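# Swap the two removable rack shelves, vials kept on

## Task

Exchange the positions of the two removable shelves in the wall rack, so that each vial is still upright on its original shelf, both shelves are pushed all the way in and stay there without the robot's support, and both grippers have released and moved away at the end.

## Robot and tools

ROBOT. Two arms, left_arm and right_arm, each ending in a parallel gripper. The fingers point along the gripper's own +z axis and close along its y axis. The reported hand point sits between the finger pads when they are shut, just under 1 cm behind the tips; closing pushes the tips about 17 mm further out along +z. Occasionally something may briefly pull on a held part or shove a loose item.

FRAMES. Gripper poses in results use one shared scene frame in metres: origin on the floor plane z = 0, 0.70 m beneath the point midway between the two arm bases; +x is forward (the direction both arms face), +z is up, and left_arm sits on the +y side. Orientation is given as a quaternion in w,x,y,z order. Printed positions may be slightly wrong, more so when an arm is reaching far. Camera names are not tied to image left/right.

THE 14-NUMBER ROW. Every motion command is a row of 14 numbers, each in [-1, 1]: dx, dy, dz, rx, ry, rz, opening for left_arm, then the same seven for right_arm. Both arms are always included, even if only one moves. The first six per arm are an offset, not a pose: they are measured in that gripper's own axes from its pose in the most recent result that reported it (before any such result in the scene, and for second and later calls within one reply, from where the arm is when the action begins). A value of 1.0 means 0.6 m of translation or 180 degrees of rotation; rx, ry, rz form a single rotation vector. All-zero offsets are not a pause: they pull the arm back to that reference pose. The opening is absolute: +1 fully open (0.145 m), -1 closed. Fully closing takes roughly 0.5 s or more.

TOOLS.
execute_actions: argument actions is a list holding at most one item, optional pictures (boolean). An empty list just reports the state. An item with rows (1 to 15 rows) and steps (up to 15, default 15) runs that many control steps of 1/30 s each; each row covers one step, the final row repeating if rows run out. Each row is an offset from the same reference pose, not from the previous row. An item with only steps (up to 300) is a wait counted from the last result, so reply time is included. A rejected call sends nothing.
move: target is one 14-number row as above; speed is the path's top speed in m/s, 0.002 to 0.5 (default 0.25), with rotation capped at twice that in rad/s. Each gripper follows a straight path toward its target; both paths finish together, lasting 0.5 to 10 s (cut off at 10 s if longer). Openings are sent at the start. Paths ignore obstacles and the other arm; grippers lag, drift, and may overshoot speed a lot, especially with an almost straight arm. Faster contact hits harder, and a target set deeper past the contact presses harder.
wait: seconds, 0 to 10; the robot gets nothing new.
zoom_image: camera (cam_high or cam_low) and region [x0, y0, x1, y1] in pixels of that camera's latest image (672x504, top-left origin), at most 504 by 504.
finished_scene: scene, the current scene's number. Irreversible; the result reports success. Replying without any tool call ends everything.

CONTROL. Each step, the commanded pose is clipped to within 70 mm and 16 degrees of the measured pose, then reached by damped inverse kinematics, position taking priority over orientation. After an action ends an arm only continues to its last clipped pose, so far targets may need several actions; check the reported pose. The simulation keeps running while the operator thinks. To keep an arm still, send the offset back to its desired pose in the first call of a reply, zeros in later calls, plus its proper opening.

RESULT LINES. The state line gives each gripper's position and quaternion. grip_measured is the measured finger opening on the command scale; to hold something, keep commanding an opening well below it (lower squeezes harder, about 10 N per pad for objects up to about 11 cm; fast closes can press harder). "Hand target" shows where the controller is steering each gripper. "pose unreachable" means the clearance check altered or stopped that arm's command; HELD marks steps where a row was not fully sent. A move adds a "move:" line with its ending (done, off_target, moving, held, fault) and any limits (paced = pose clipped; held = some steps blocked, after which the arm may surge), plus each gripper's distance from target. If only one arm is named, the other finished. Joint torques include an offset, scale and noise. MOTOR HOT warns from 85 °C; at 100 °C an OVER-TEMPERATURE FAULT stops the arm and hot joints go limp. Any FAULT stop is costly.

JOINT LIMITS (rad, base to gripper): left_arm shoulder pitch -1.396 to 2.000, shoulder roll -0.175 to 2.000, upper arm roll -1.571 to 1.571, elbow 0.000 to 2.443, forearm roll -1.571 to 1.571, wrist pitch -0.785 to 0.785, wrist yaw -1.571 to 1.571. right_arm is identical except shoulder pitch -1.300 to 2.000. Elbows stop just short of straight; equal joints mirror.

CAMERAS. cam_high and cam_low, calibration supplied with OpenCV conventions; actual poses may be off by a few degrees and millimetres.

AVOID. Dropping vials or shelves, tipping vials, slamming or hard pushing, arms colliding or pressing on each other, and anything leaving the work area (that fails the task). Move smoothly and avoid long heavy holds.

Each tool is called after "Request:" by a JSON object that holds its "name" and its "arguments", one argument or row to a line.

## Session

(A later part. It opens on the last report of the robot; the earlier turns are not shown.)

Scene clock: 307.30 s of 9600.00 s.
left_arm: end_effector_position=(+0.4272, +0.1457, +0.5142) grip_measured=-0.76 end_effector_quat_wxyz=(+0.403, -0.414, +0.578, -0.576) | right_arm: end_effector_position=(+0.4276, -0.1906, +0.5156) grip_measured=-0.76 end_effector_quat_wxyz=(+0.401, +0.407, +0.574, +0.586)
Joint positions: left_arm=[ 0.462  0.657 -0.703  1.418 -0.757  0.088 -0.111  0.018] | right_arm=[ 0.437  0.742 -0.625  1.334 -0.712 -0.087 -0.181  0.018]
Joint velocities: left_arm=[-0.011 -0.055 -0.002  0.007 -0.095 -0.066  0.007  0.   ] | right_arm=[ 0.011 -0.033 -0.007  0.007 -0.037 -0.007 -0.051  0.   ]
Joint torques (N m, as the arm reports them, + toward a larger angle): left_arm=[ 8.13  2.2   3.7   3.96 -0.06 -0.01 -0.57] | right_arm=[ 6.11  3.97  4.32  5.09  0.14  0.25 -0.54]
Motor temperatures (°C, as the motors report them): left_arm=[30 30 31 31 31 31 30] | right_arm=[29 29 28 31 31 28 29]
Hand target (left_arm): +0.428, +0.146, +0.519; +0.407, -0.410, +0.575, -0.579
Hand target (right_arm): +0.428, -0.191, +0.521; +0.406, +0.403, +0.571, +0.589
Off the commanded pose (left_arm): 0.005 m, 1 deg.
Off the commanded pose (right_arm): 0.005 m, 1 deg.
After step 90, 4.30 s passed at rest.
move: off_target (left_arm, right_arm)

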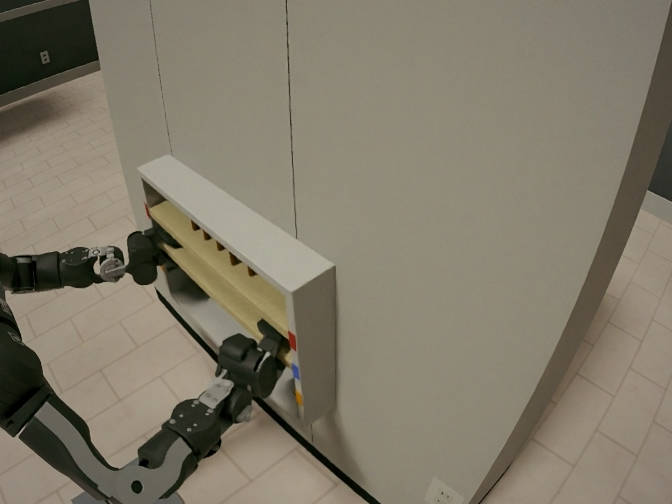

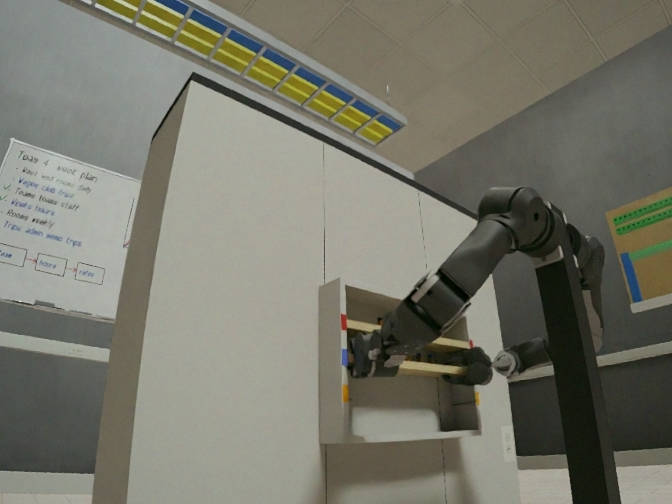

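Request:
{"name": "execute_actions", "arguments": {
  "actions": [
    {"rows": [[0,-0.009,0.0015,0.0047,0,0.0014,-1,0,0.009,0.0015,-0.005,0,-0.0012,-1],[0,-0.0097,0.0015,0.0051,0,0.0014,-1,0,0.0097,0.0015,-0.0054,0,-0.0012,-1],[0,-0.0104,0.0015,0.0055,0,0.0014,-1,0,0.0104,0.0015,-0.0058,0,-0.0012,-1],[0,-0.0111,0.0015,0.0059,0,0.0014,-1,0,0.0111,0.0015,-0.0062,0,-0.0012,-1],[0,-0.0118,0.0015,0.0063,0,0.0014,-1,0,0.0118,0.0015,-0.0066,0,-0.0012,-1],[0,-0.0125,0.0015,0.0067,0,0.0014,-1,0,0.0125,0.0015,-0.007,0,-0.0012,-1],[0,-0.0132,0.0015,0.0071,0,0.0014,-1,0,0.0132,0.0015,-0.0074,0,-0.0012,-1],[0,-0.0139,0.0015,0.0075,0,0.0014,-1,0,0.0139,0.0015,-0.0078,0,-0.0012,-1],[0,-0.0146,0.0015,0.0079,0,0.0014,-1,0,0.0146,0.0015,-0.0082,0,-0.0012,-1],[0,-0.0153,0.0015,0.0083,0,0.0014,-1,0,0.0153,0.0015,-0.0086,0,-0.0012,-1],[0,-0.016,0.0015,0.0087,0,0.0014,-1,0,0.016,0.0015,-0.009,0,-0.0012,-1],[0,-0.0167,0.0015,0.0091,0,0.0014,-1,0,0.0167,0.0015,-0.0094,0,-0.0012,-1],[0,-0.0174,0.0015,0.0095,0,0.0014,-1,0,0.0174,0.0015,-0.0098,0,-0.0012,-1],[0,-0.018,0.0015,0.01,0,0.0014,-1,0,0.018,0.0015,-0.0102,0,-0.0012,-1]], "steps": 15}
  ],
  "pictures": false
}}

Request:
{"name": "execute_actions", "arguments": {
  "actions": [
    {"steps": 20}
  ]
}}

Request:
{"name": "zoom_image", "arguments": {
  "camera": "cam_low",
  "region": [335, 300, 515, 420]
}}

Scene clock: 370.93 s of 9600.00 s.
left_arm: end_effector_position=(+0.4268, +0.1457, +0.5159) grip_measured=-0.76 end_effector_quat_wxyz=(+0.403, -0.414, +0.577, -0.577) | right_arm: end_effector_position=(+0.4273, -0.1905, +0.5177) grip_measured=-0.76 end_effector_quat_wxyz=(+0.402, +0.407, +0.572, +0.587)
Joint positions: left_arm=[ 0.462  0.66  -0.703  1.426 -0.754  0.093 -0.11   0.018] | right_arm=[ 0.437  0.746 -0.625  1.342 -0.708 -0.082 -0.181  0.018]
Joint velocities: left_arm=[-0.077  0.011 -0.002 -0.007 -0.066  0.037  0.007  0.   ] | right_arm=[ 0.143  0.033 -0.002 -0.017 -0.037 -0.066  0.081 -0.   ]
Joint torques (N m, as the arm reports them, + toward a larger angle): left_arm=[ 8.58  1.97  4.29  4.3  -0.15 -0.08 -0.88] | right_arm=[ 6.66  3.81  5.07  5.44  0.17  0.16 -0.72]
Motor temperatures (°C, as the motors report them): left_arm=[31 30 32 32 31 31 30] | right_arm=[29 29 29 32 31 28 29]
Hand target (left_arm): +0.428, +0.145, +0.525; +0.410, -0.407, +0.570, -0.585
Hand target (right_arm): +0.428, -0.190, +0.526; +0.409, +0.400, +0.565, +0.595
Off the commanded pose (left_arm): 0.009 m, 2 deg.
Off the commanded pose (right_arm): 0.009 m, 2 deg.
Steps of this call (steps 1 to 90: nothing new was sent; then 60.13 s passed at rest; steps 91 to 105: all 15 steps of this action). Readings (end_effector_position):
91: left_arm (+0.4272, +0.1458, +0.5142) | right_arm (+0.4276, -0.1906, +0.5156)
92: left_arm (+0.4272, +0.1457, +0.5143) | right_arm (+0.4276, -0.1906, +0.5156)
94: left_arm (+0.4272, +0.1457, +0.5145) | right_arm (+0.4276, -0.1907, +0.5157)
98: left_arm (+0.4271, +0.1457, +0.5148) | right_arm (+0.4275, -0.1905, +0.5165)
105: the state above

Scene clock: 371.60 s of 9600.00 s.
left_arm: end_effector_position=(+0.4268, +0.1457, +0.5159) grip_measured=-0.76 end_effector_quat_wxyz=(+0.403, -0.414, +0.577, -0.577) | right_arm: end_effector_position=(+0.4273, -0.1905, +0.5177) grip_measured=-0.76 end_effector_quat_wxyz=(+0.402, +0.407, +0.572, +0.587)
Joint positions: left_arm=[ 0.462  0.66  -0.703  1.426 -0.754  0.093 -0.11   0.018] | right_arm=[ 0.437  0.746 -0.625  1.342 -0.708 -0.082 -0.181  0.018]
Joint velocities: left_arm=[ 0.055  0.033  0.017  0.012  0.037  0.007  0.007 -0.   ] | right_arm=[ 0.011 -0.033 -0.017  0.017 -0.007  0.007  0.007 -0.   ]
Joint torques (N m, as the arm reports them, + toward a larger angle): left_arm=[ 8.57  2.01  4.32  4.41 -0.13 -0.05 -0.88] | right_arm=[ 6.66  3.76  5.05  5.42  0.16  0.16 -0.73]
Motor temperatures (°C, as the motors report them): left_arm=[31 30 32 32 31 31 30] | right_arm=[29 29 29 32 31 28 29]
Hand target (left_arm): +0.428, +0.145, +0.525; +0.410, -0.407, +0.570, -0.585
Hand target (right_arm): +0.428, -0.190, +0.526; +0.409, +0.400, +0.565, +0.595
Off the commanded pose (left_arm): 0.009 m, 2 deg.
Off the commanded pose (right_arm): 0.009 m, 2 deg.
Steps of this call (steps 1 to 20: nothing new was sent). Readings (end_effector_position):
1: left_arm (+0.4268, +0.1457, +0.5159) | right_arm (+0.4273, -0.1905, +0.5177)
2: left_arm (+0.4268, +0.1457, +0.5159) | right_arm (+0.4273, -0.1905, +0.5177)
4: left_arm (+0.4268, +0.1457, +0.5159) | right_arm (+0.4273, -0.1905, +0.5177)
8: left_arm (+0.4268, +0.1457, +0.5159) | right_arm (+0.4273, -0.1905, +0.5177)
20: the state above

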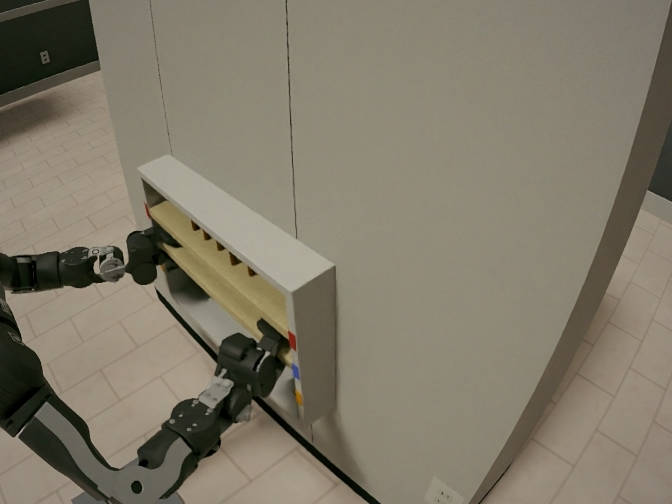

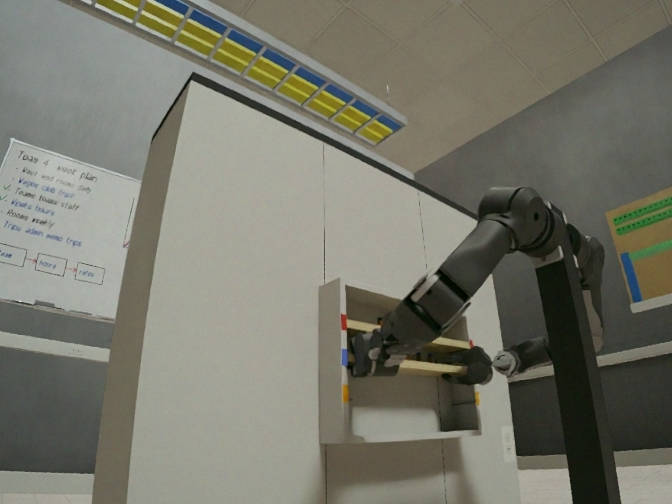

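Region (335, 300, 515, 420) of cam_low's 672x504 image, scaled by 2.800, with more detail than that image has.

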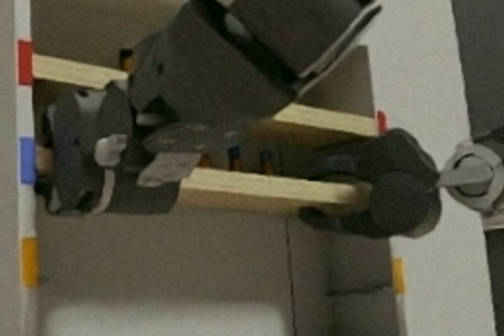

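Request:
{"name": "move", "arguments": {
  "target": [0.0492,-0.0091,-0.1396,0.011,0,0.001,-1, 0.0503,0.0108,-0.1392,-0.011,-0.001,-0.001,-1],
  "speed": 0.03
}}

Request:
{"name": "zoom_image", "arguments": {
  "camera": "cam_low",
  "region": [335, 300, 515, 420]
}}

Request:
{"name": "zoom_image", "arguments": {
  "camera": "cam_high",
  "region": [90, 190, 320, 420]
}}

Scene clock: 402.50 s of 9600.00 s.
left_arm: end_effector_position=(+0.3370, +0.1467, +0.5125) grip_measured=-0.76 end_effector_quat_wxyz=(+0.403, -0.416, +0.577, -0.576) | right_arm: end_effector_position=(+0.3378, -0.1910, +0.5148) grip_measured=-0.76 end_effector_quat_wxyz=(+0.403, +0.409, +0.572, +0.586)
Joint positions: left_arm=[ 0.077  0.879 -0.631  1.848 -0.748  0.28  -0.206  0.018] | right_arm=[-0.021  0.974 -0.482  1.768 -0.671  0.094 -0.302  0.018]
Joint velocities: left_arm=[-0.143 -0.011 -0.002  0.017  0.007  0.037 -0.007  0.   ] | right_arm=[ 0.011  0.033  0.002 -0.002 -0.037 -0.066  0.037  0.   ]
Joint torques (N m, as the arm reports them, + toward a larger angle): left_arm=[ 4.87  2.68  4.67  4.24 -0.24 -0.05 -1.14] | right_arm=[ 3.06  4.17  5.56  4.87  0.07  0.17 -0.97]
Motor temperatures (°C, as the motors report them): left_arm=[31 30 32 33 31 31 31] | right_arm=[29 29 29 32 31 28 29]
Hand target (left_arm): +0.338, +0.147, +0.521; +0.411, -0.408, +0.568, -0.585
Hand target (right_arm): +0.339, -0.191, +0.523; +0.412, +0.400, +0.563, +0.595
Off the commanded pose (left_arm): 0.010 m, 2 deg.
Off the commanded pose (right_arm): 0.009 m, 2 deg.
After step 90, 24.70 s passed at rest.
move: off_target (left_arm, right_arm)

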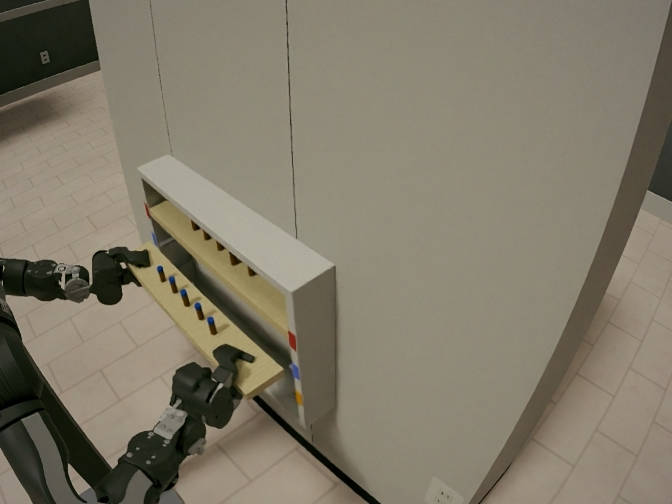

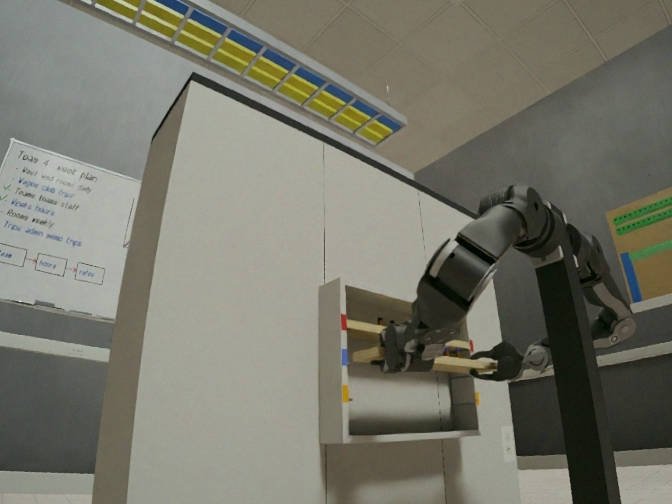

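Region (335, 300, 515, 420) of cam_low's 672x504 image, scaled by 2.800, with more detail than that image has.

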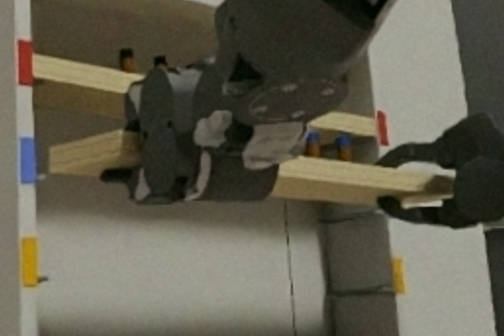

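Region (90, 190, 320, 420) of cam_high's 672x504 image, scaled by 2.191, with more detail than that image has.

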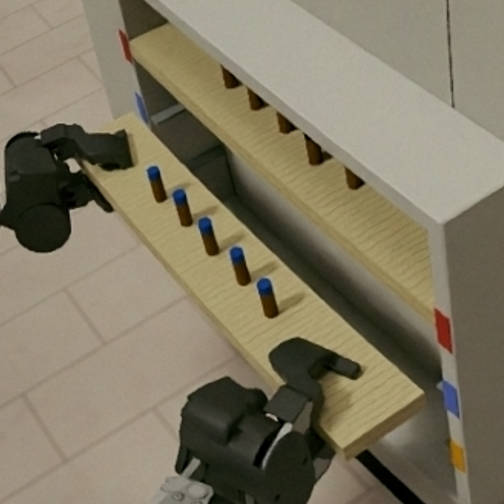

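Request:
{"name": "move", "arguments": {
  "target": [0,0.0958,0.0032,0.012,0,0.0015,-1, -0.0021,-0.098,0,-0.012,0,-0.001,-1],
  "speed": 0.03
}}

Request:
{"name": "zoom_image", "arguments": {
  "camera": "cam_low",
  "region": [335, 320, 515, 440]
}}

Request:
{"name": "zoom_image", "arguments": {
  "camera": "cam_high",
  "region": [90, 210, 320, 440]
}}

Scene clock: 429.17 s of 9600.00 s.
left_arm: end_effector_position=(+0.3375, +0.1458, +0.4487) grip_measured=-0.76 end_effector_quat_wxyz=(+0.407, -0.413, +0.575, -0.577) | right_arm: end_effector_position=(+0.3373, -0.1927, +0.4490) grip_measured=-0.76 end_effector_quat_wxyz=(+0.406, +0.409, +0.569, +0.587)
Joint positions: left_arm=[ 0.035  0.69  -0.636  1.547 -0.892  0.147 -0.38   0.018] | right_arm=[-0.028  0.75  -0.486  1.461 -0.866 -0.049 -0.453  0.018]
Joint velocities: left_arm=[-0.077  0.011 -0.002 -0.002 -0.007 -0.007 -0.037  0.   ] | right_arm=[ 0.011 -0.011 -0.002  0.002  0.022 -0.051  0.007 -0.   ]
Joint torques (N m, as the arm reports them, + toward a larger angle): left_arm=[ 4.95  1.77  3.7   3.28 -0.08 -0.15 -1.21] | right_arm=[ 3.91  3.5   4.13  4.03  0.07  0.03 -0.96]
Motor temperatures (°C, as the motors report them): left_arm=[30 30 32 33 31 31 31] | right_arm=[29 29 29 32 31 28 30]
Hand target (left_arm): +0.339, +0.146, +0.456; +0.414, -0.407, +0.566, -0.586
Hand target (right_arm): +0.339, -0.193, +0.456; +0.413, +0.402, +0.560, +0.595
Off the commanded pose (left_arm): 0.006 m, 2 deg.
Off the commanded pose (right_arm): 0.007 m, 2 deg.
After step 90, 21.47 s passed at rest.
move: off_target (left_arm, right_arm)

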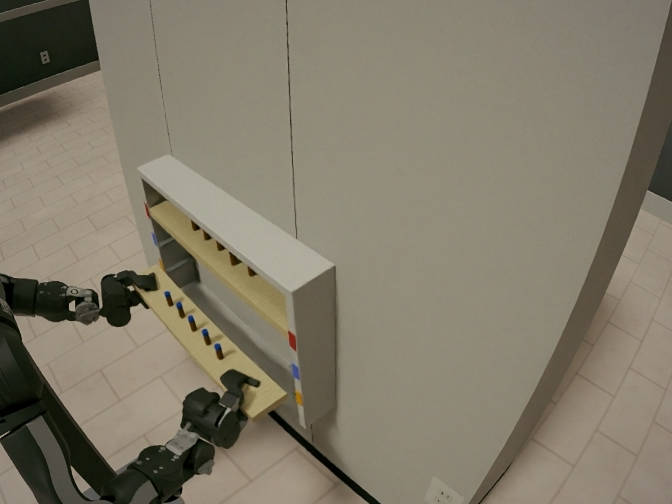

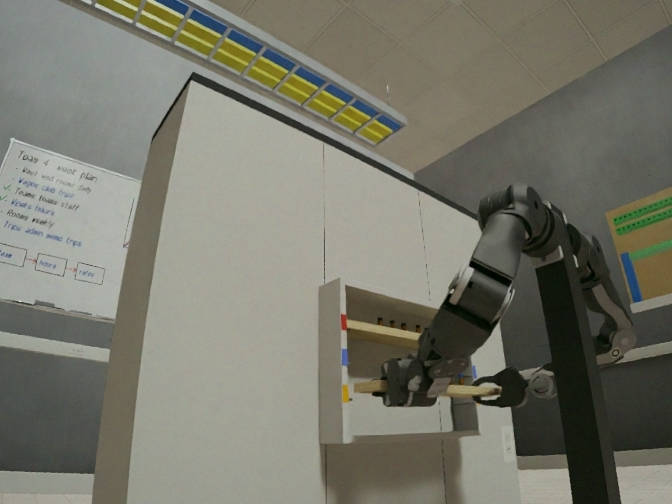

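Region (335, 320, 515, 440) of cam_low's 672x504 image, scaled by 2.800, with more detail than that image has.

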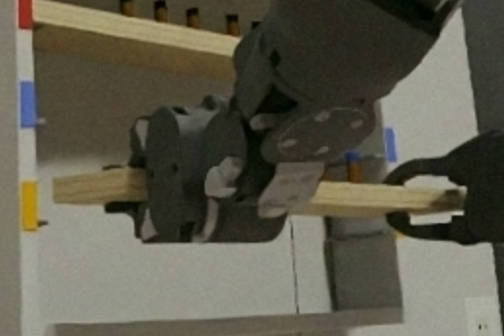

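Region (90, 210, 320, 440) of cam_high's 672x504 image, scaled by 2.191, with more detail than that image has.

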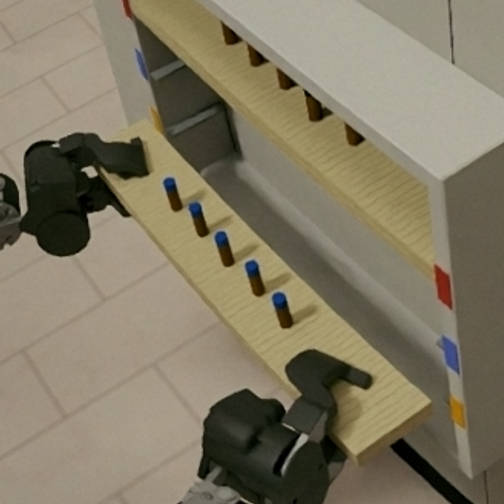

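Request:
{"name": "move", "arguments": {
  "target": [-0.0055,-0.0117,0.0157,0.010,0,0.001,-1, -0.003,0.0117,0.0175,-0.010,0,-0.001,-1],
  "speed": 0.02
}}

Request:
{"name": "zoom_image", "arguments": {
  "camera": "cam_high",
  "region": [240, 350, 320, 430]
}}

Request:
{"name": "zoom_image", "arguments": {
  "camera": "cam_high",
  "region": [130, 225, 210, 305]
}}

Request:
{"name": "zoom_image", "arguments": {
  "camera": "cam_low",
  "region": [335, 345, 415, 425]
}}

Scene clock: 447.47 s of 9600.00 s.
left_arm: end_effector_position=(+0.3457, +0.1467, +0.4495) grip_measured=-0.76 end_effector_quat_wxyz=(+0.409, -0.413, +0.573, -0.577) | right_arm: end_effector_position=(+0.3459, -0.1918, +0.4509) grip_measured=-0.76 end_effector_quat_wxyz=(+0.410, +0.407, +0.566, +0.588)
Joint positions: left_arm=[ 0.067  0.675 -0.636  1.516 -0.892  0.135 -0.373  0.018] | right_arm=[ 0.009  0.726 -0.486  1.432 -0.878 -0.06  -0.442  0.018]
Joint velocities: left_arm=[-0.033  0.033 -0.017  0.017 -0.022  0.051 -0.007  0.   ] | right_arm=[-0.011  0.033  0.012 -0.007 -0.022  0.051 -0.022 -0.   ]
Joint torques (N m, as the arm reports them, + toward a larger angle): left_arm=[ 5.81  1.41  3.14  3.11 -0.14 -0.18 -1.07] | right_arm=[ 4.43  3.13  3.57  4.16  0.16  0.02 -0.74]
Motor temperatures (°C, as the motors report them): left_arm=[30 30 32 32 31 31 31] | right_arm=[29 29 29 32 31 28 30]
Hand target (left_arm): +0.347, +0.146, +0.456; +0.414, -0.406, +0.566, -0.586
Hand target (right_arm): +0.348, -0.191, +0.456; +0.413, +0.402, +0.560, +0.595
Off the commanded pose (left_arm): 0.007 m, 2 deg.
Off the commanded pose (right_arm): 0.006 m, 1 deg.
After step 90, 14.30 s passed at rest.
move: off_target (left_arm, right_arm)

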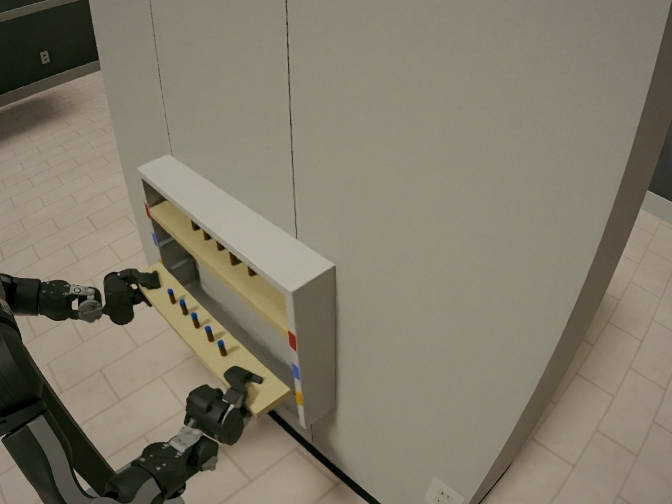

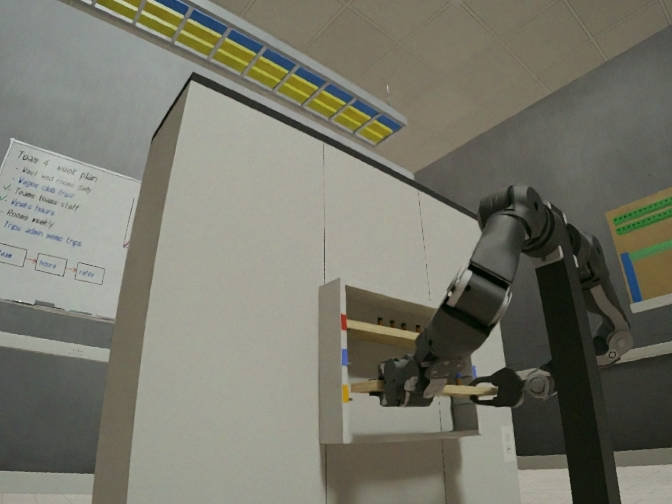

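Region (240, 350, 320, 430) of cam_high's 672x504 image, scaled by 6.300, with more detail than that image has.

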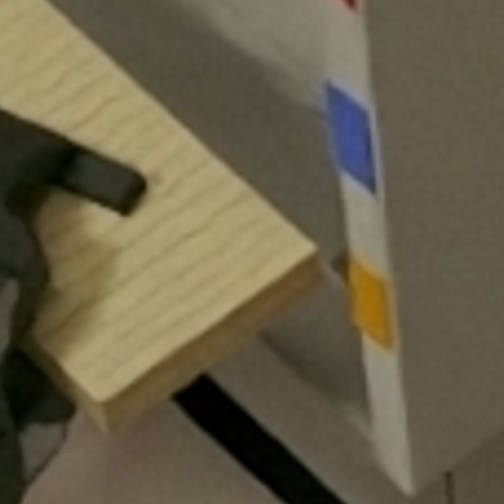

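Region (130, 225, 210, 305) of cam_high's 672x504 image, scaled by 6.300, with more detail than that image has.

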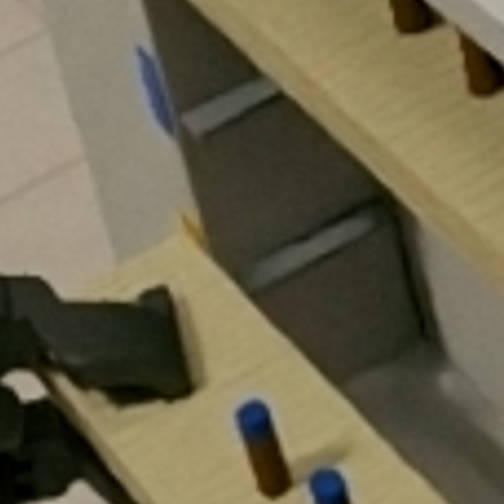

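Region (335, 345, 415, 425) of cam_low's 672x504 image, scaled by 6.300, with more detail than that image has.

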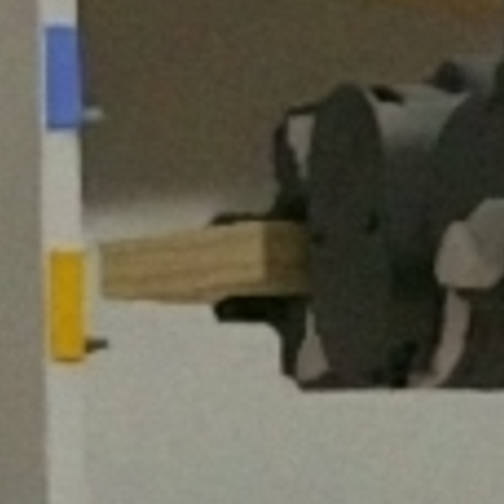

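Request:
{"name": "move", "arguments": {
  "target": [-0.0115,-0.0108,0.0383,0.008,0.002,0.001,-1, -0.0119,0.0083,0.0385,-0.006,0.003,-0.002,-1],
  "speed": 0.012
}}

Request:
{"name": "zoom_image", "arguments": {
  "camera": "cam_high",
  "region": [240, 350, 320, 430]
}}

Request:
{"name": "zoom_image", "arguments": {
  "camera": "cam_high",
  "region": [130, 225, 210, 305]
}}

Request:
{"name": "zoom_image", "arguments": {
  "camera": "cam_low",
  "region": [335, 345, 415, 425]
}}

Scene clock: 480.13 s of 9600.00 s.
left_arm: end_effector_position=(+0.3678, +0.1466, +0.4512) grip_measured=-0.76 end_effector_quat_wxyz=(+0.410, -0.411, +0.572, -0.580) | right_arm: end_effector_position=(+0.3684, -0.1918, +0.4524) grip_measured=-0.76 end_effector_quat_wxyz=(+0.409, +0.404, +0.567, +0.589)
Joint positions: left_arm=[ 0.155  0.627 -0.636  1.424 -0.898  0.087 -0.352  0.018] | right_arm=[ 0.109  0.675 -0.486  1.336 -0.902 -0.114 -0.41   0.018]
Joint velocities: left_arm=[ 0.011 -0.033 -0.002 -0.002 -0.037 -0.007  0.066 -0.   ] | right_arm=[ 0.011 -0.055 -0.002 -0.002 -0.037  0.051 -0.066  0.   ]
Joint torques (N m, as the arm reports them, + toward a larger angle): left_arm=[ 6.81  1.45  2.77  3.14 -0.08 -0.18 -0.81] | right_arm=[ 5.09  3.19  3.06  3.99  0.13  0.04 -0.66]
Motor temperatures (°C, as the motors report them): left_arm=[31 30 32 32 31 31 31] | right_arm=[29 29 29 32 31 28 30]
Hand target (left_arm): +0.370, +0.145, +0.456; +0.413, -0.405, +0.568, -0.586
Hand target (right_arm): +0.370, -0.191, +0.456; +0.412, +0.399, +0.564, +0.594
Off the commanded pose (left_arm): 0.005 m, 1 deg.
Off the commanded pose (right_arm): 0.004 m, 1 deg.
After step 90, 27.37 s passed at rest.
move: off_target (left_arm, right_arm)

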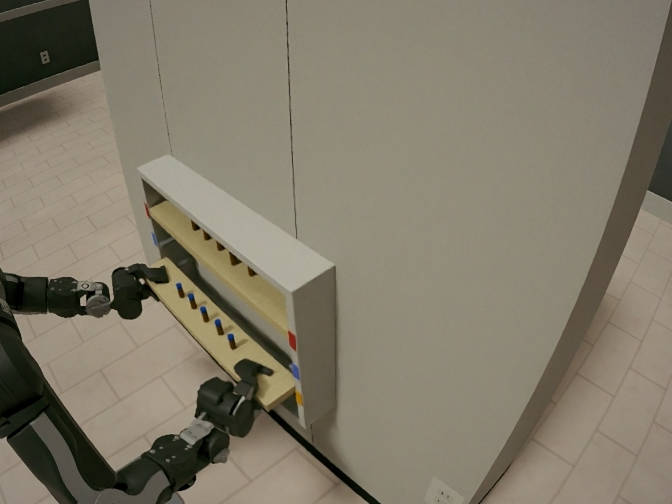

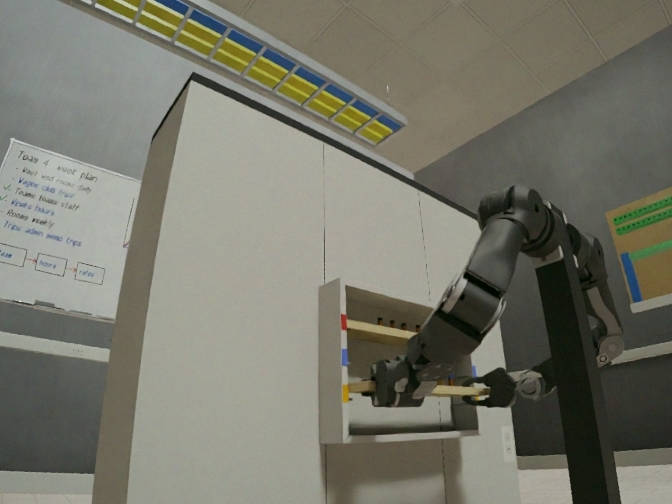

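Region (240, 350, 320, 430) of cam_high's 672x504 image, scaled by 6.300, with more detail than that image has.

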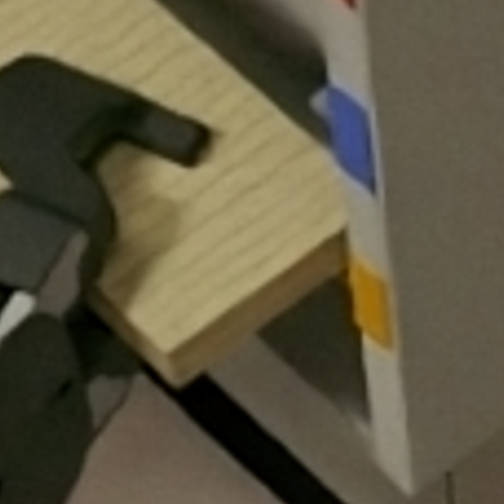

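Region (130, 225, 210, 305) of cam_high's 672x504 image, scaled by 6.300, with more detail than that image has.

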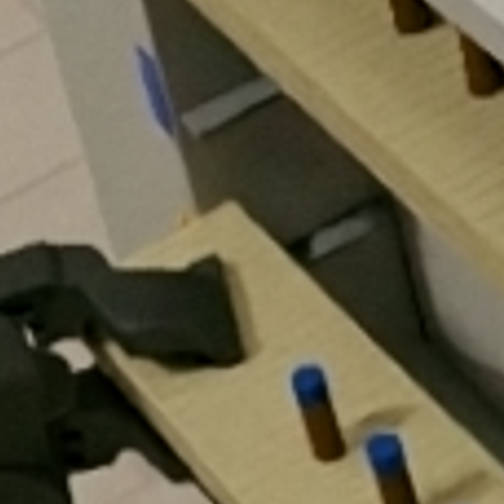

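Region (335, 345, 415, 425) of cam_low's 672x504 image, scaled by 6.300, with more detail than that image has.

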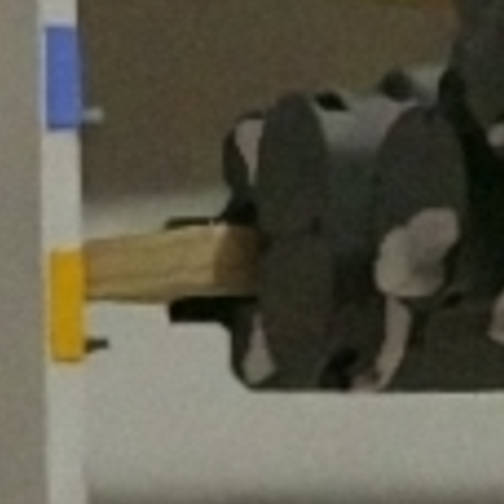

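Request:
{"name": "move", "arguments": {
  "target": [-0.031,0.018,0.0933,0.002,0.002,0,-1, -0.0319,-0.02,0.092,-0.002,0.002,0,-1],
  "speed": 0.025
}}

Request:
{"name": "zoom_image", "arguments": {
  "camera": "cam_low",
  "region": [335, 320, 515, 440]
}}

Request:
{"name": "zoom_image", "arguments": {
  "camera": "cam_high",
  "region": [90, 210, 320, 440]
}}

Scene clock: 498.23 s of 9600.00 s.
left_arm: end_effector_position=(+0.4265, +0.1460, +0.4394) grip_measured=-0.76 end_effector_quat_wxyz=(+0.410, -0.410, +0.573, -0.579) | right_arm: end_effector_position=(+0.4267, -0.1917, +0.4397) grip_measured=-0.76 end_effector_quat_wxyz=(+0.407, +0.405, +0.568, +0.590)
Joint positions: left_arm=[ 0.398  0.452 -0.636  1.038 -0.956 -0.073 -0.374  0.018] | right_arm=[ 0.388  0.489 -0.488  0.931 -1.016 -0.275 -0.432  0.018]
Joint velocities: left_arm=[ 0.011 -0.011 -0.007 -0.012 -0.007  0.051 -0.037 -0.   ] | right_arm=[-0.011 -0.033  0.002 -0.007 -0.051  0.051  0.051 -0.   ]
Joint torques (N m, as the arm reports them, + toward a larger angle): left_arm=[ 7.76  1.03  2.07  2.35  0.02 -0.17 -0.78] | right_arm=[ 6.18  2.69  1.86  3.55  0.16  0.04 -0.72]
Motor temperatures (°C, as the motors report them): left_arm=[31 30 32 32 31 31 31] | right_arm=[29 29 29 31 31 28 30]
Hand target (left_arm): +0.427, +0.145, +0.442; +0.411, -0.406, +0.571, -0.583
Hand target (right_arm): +0.427, -0.191, +0.442; +0.409, +0.401, +0.566, +0.593
Off the commanded pose (left_arm): 0.001 m, 1 deg.
Off the commanded pose (right_arm): 0.002 m, 1 deg.
After step 90, 12.47 s passed at rest.
move: done

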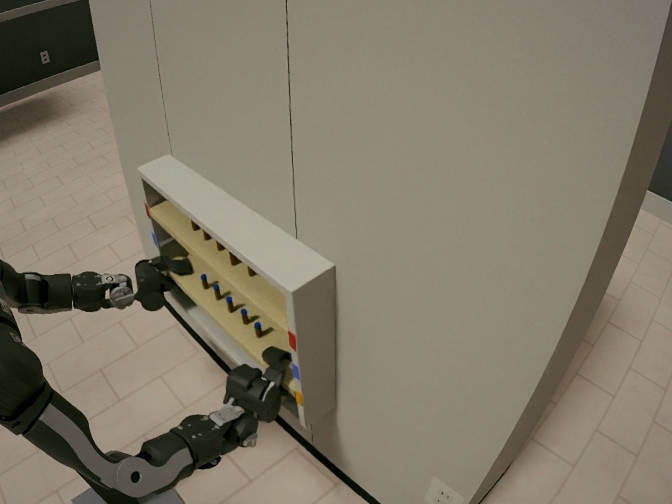

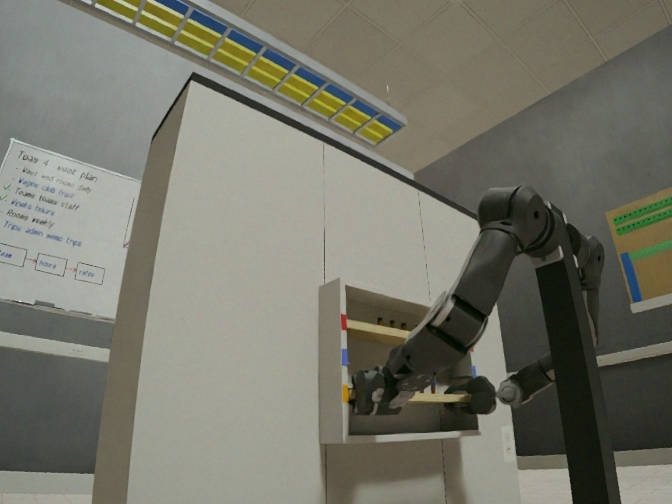

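Region (335, 320, 515, 440) of cam_low's 672x504 image, scaled by 2.800, with more detail than that image has.

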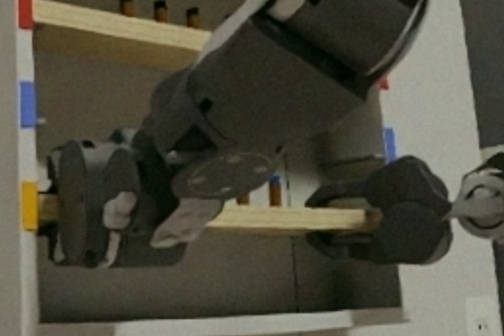

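Region (90, 210, 320, 440) of cam_high's 672x504 image, scaled by 2.191, with more detail than that image has.

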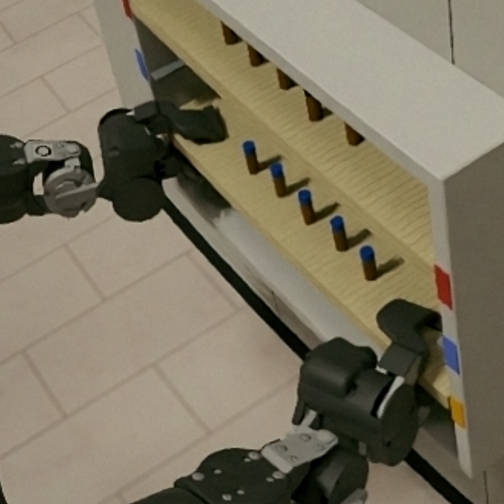

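Request:
{"name": "move", "arguments": {
  "target": [0,0.005,0,0,0,0,-1, 0,-0.005,0,0,0,0,-1],
  "speed": 0.01
}}

Scene clock: 503.17 s of 9600.00 s.
left_arm: end_effector_position=(+0.4266, +0.1461, +0.4387) grip_measured=-0.76 end_effector_quat_wxyz=(+0.411, -0.409, +0.569, -0.582) | right_arm: end_effector_position=(+0.4267, -0.1917, +0.4392) grip_measured=-0.76 end_effector_quat_wxyz=(+0.408, +0.405, +0.564, +0.593)
Joint positions: left_arm=[ 0.399  0.446 -0.636  1.024 -0.958 -0.077 -0.392  0.018] | right_arm=[ 0.391  0.484 -0.488  0.916 -1.019 -0.28  -0.45   0.018]
Joint velocities: left_arm=[-0.055 -0.011 -0.002  0.007  0.037  0.007 -0.007 -0.   ] | right_arm=[ 0.033 -0.055 -0.012  0.012 -0.037  0.022 -0.051 -0.   ]
Joint torques (N m, as the arm reports them, + toward a larger angle): left_arm=[ 7.12  0.96  1.61  1.5   0.05 -0.08 -0.37] | right_arm=[ 5.77  2.61  1.52  2.68  0.19  0.17 -0.37]
Motor temperatures (°C, as the motors report them): left_arm=[31 30 32 32 31 31 31] | right_arm=[29 29 29 31 31 28 30]
Hand target (left_arm): +0.427, +0.146, +0.436; +0.410, -0.410, +0.573, -0.580
Hand target (right_arm): +0.427, -0.192, +0.437; +0.407, +0.406, +0.567, +0.590
Off the commanded pose (left_arm): 0.002 m, 1 deg.
Off the commanded pose (right_arm): 0.003 m, 1 deg.
After step 90, 1.23 s passed at rest.
move: done

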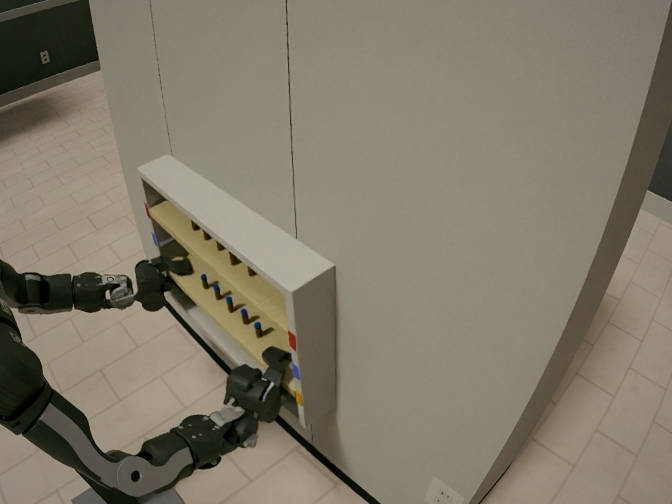

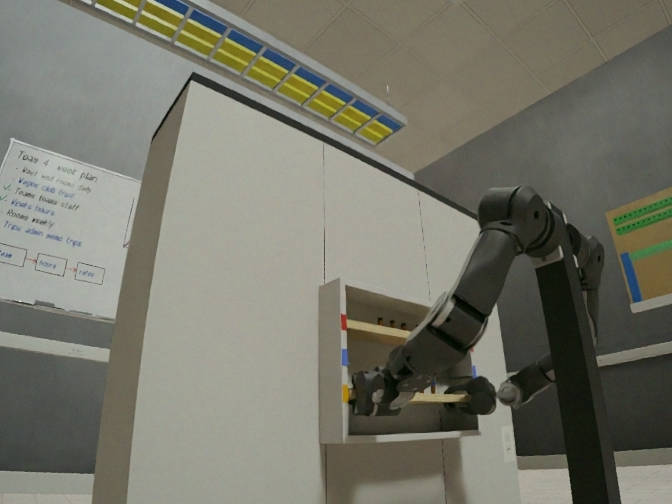

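Request:
{"name": "move", "arguments": {
  "target": [0,0,0,0,0,0,-0.4, 0,0,0,0,0,0,-0.4],
  "speed": 0.05
}}

Request:
{"name": "move", "arguments": {
  "target": [0.0358,-0.0014,-0.104,0,0,0,-0.4, 0.0373,0.003,-0.1034,0,0,0,-0.4],
  "speed": 0.1
}}

Request:
{"name": "move", "arguments": {
  "target": [0,-0.25,0,-0.004,0.003,0,-0.4, 0,0.25,0,0.005,0.002,0,-0.4],
  "speed": 0.15
}}

Scene clock: 517.40 s of 9600.00 s.
left_arm: end_effector_position=(+0.4265, +0.1461, +0.4386) grip_measured=-0.40 end_effector_quat_wxyz=(+0.411, -0.409, +0.569, -0.582) | right_arm: end_effector_position=(+0.4267, -0.1917, +0.4392) grip_measured=-0.40 end_effector_quat_wxyz=(+0.408, +0.405, +0.564, +0.593)
Joint positions: left_arm=[ 0.399  0.446 -0.636  1.024 -0.958 -0.077 -0.392  0.045] | right_arm=[ 0.391  0.484 -0.488  0.916 -1.019 -0.28  -0.45   0.045]
Joint velocities: left_arm=[ 0.011  0.055 -0.007 -0.002  0.007  0.022 -0.037  0.   ] | right_arm=[ 0.055 -0.033  0.002 -0.007  0.007  0.037  0.022 -0.   ]
Joint torques (N m, as the arm reports them, + toward a larger angle): left_arm=[ 6.86  1.21  2.16  2.75  0.12 -0.06 -0.52] | right_arm=[ 5.4   2.94  2.21  3.97  0.3   0.13 -0.44]
Motor temperatures (°C, as the motors report them): left_arm=[31 30 31 32 31 31 31] | right_arm=[29 29 29 31 31 28 30]
Hand target (left_arm): +0.427, +0.146, +0.439; +0.411, -0.409, +0.569, -0.582
Hand target (right_arm): +0.427, -0.192, +0.439; +0.408, +0.405, +0.564, +0.593
Off the commanded pose (left_arm): 0.000 m, 0 deg.
Off the commanded pose (right_arm): 0.000 m, 0 deg.
After step 90, 10.53 s passed at rest.
move: done

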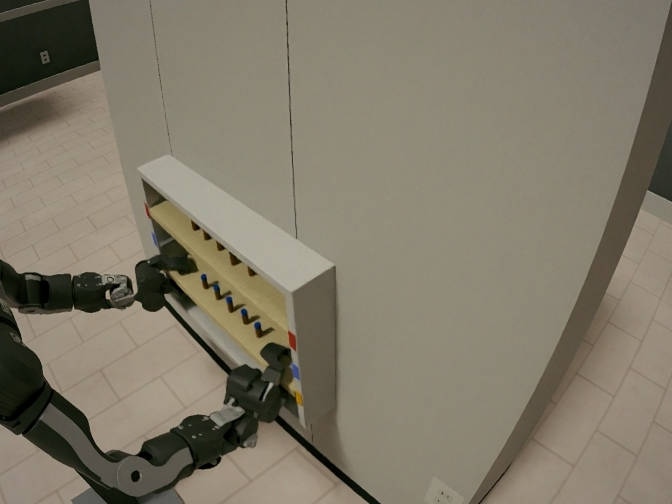

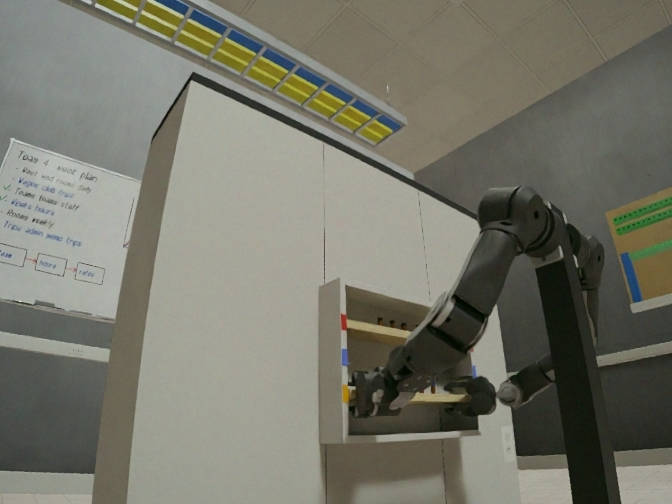

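Scene clock: 518.37 s of 9600.00 s.
left_arm: end_effector_position=(+0.3591, +0.1465, +0.4344) grip_measured=-0.40 end_effector_quat_wxyz=(+0.406, -0.413, +0.573, -0.580) | right_arm: end_effector_position=(+0.3599, -0.1921, +0.4362) grip_measured=-0.40 end_effector_quat_wxyz=(+0.405, +0.406, +0.568, +0.590)
Joint positions: left_arm=[ 0.105  0.583 -0.593  1.376 -0.952  0.044 -0.389  0.045] | right_arm=[ 0.059  0.613 -0.414  1.288 -0.983 -0.171 -0.436  0.045]
Joint velocities: left_arm=[ 0.011  0.011 -0.002 -0.017  0.022  0.051 -0.037  0.   ] | right_arm=[-0.055 -0.055 -0.007  0.002  0.007 -0.022 -0.051 -0.   ]
Joint torques (N m, as the arm reports them, + toward a larger angle): left_arm=[ 5.37  1.77  2.95  3.57 -0.01  0.02 -0.71] | right_arm=[ 3.74  3.38  3.3   4.74  0.26  0.22 -0.55]
Motor temperatures (°C, as the motors report them): left_arm=[31 30 31 32 31 31 31] | right_arm=[29 29 29 31 31 28 30]
Hand target (left_arm): +0.360, +0.147, +0.438; +0.411, -0.410, +0.569, -0.582
Hand target (right_arm): +0.361, -0.193, +0.439; +0.409, +0.405, +0.565, +0.592
Off the commanded pose (left_arm): 0.004 m, 1 deg.
Off the commanded pose (right_arm): 0.003 m, 1 deg.
move: off_target (left_arm)

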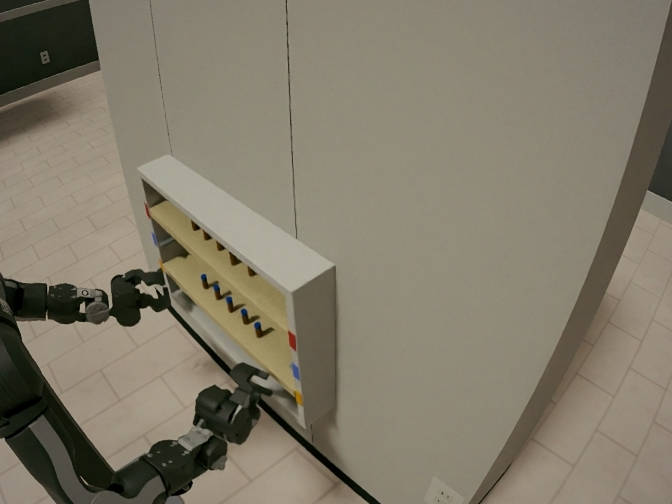

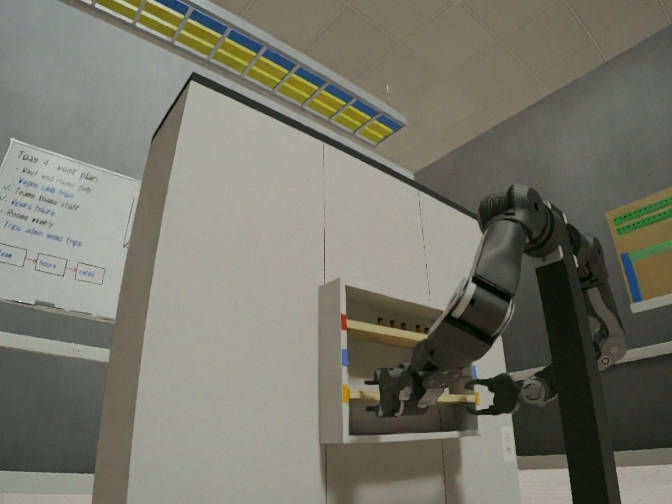

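Scene clock: 519.70 s of 9600.00 s.
left_arm: end_effector_position=(+0.3568, +0.1456, +0.5846) grip_measured=-0.40 end_effector_quat_wxyz=(+0.397, -0.410, +0.580, -0.582) | right_arm: end_effector_position=(+0.3560, -0.1910, +0.5884) grip_measured=-0.40 end_effector_quat_wxyz=(+0.400, +0.400, +0.576, +0.590)
Joint positions: left_arm=[ 0.18   0.863 -0.421  1.993 -0.718  0.237  0.141  0.045] | right_arm=[ 0.028  0.925 -0.184  1.916 -0.644  0.017  0.077  0.045]
Joint velocities: left_arm=[ 0.011 -0.011 -0.007  0.002  0.051 -0.051 -0.066 -0.   ] | right_arm=[-0.099 -0.055 -0.002 -0.017 -0.051  0.022 -0.037  0.   ]
Joint torques (N m, as the arm reports them, + toward a larger angle): left_arm=[ 4.65  2.68  3.1   2.13 -0.01  0.04 -0.4 ] | right_arm=[ 2.99  4.27  3.28  3.13  0.21  0.24 -0.32]
Motor temperatures (°C, as the motors report them): left_arm=[31 30 31 32 31 31 31] | right_arm=[29 29 29 31 31 28 30]
Hand target (left_arm): +0.357, +0.146, +0.583; +0.396, -0.413, +0.580, -0.579
Hand target (right_arm): +0.356, -0.191, +0.586; +0.398, +0.403, +0.578, +0.587
Off the commanded pose (left_arm): 0.004 m, 1 deg.
Off the commanded pose (right_arm): 0.006 m, 1 deg.
move: off_target (left_arm, right_arm)

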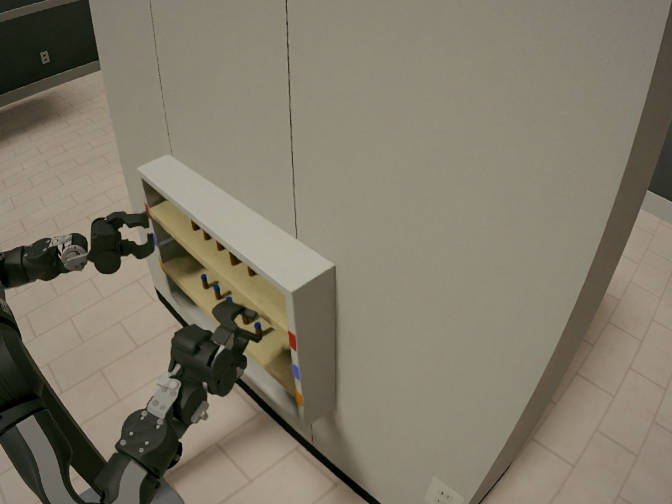

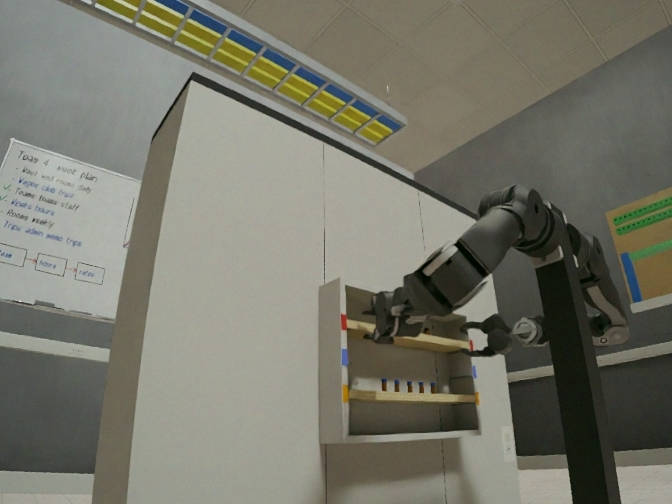

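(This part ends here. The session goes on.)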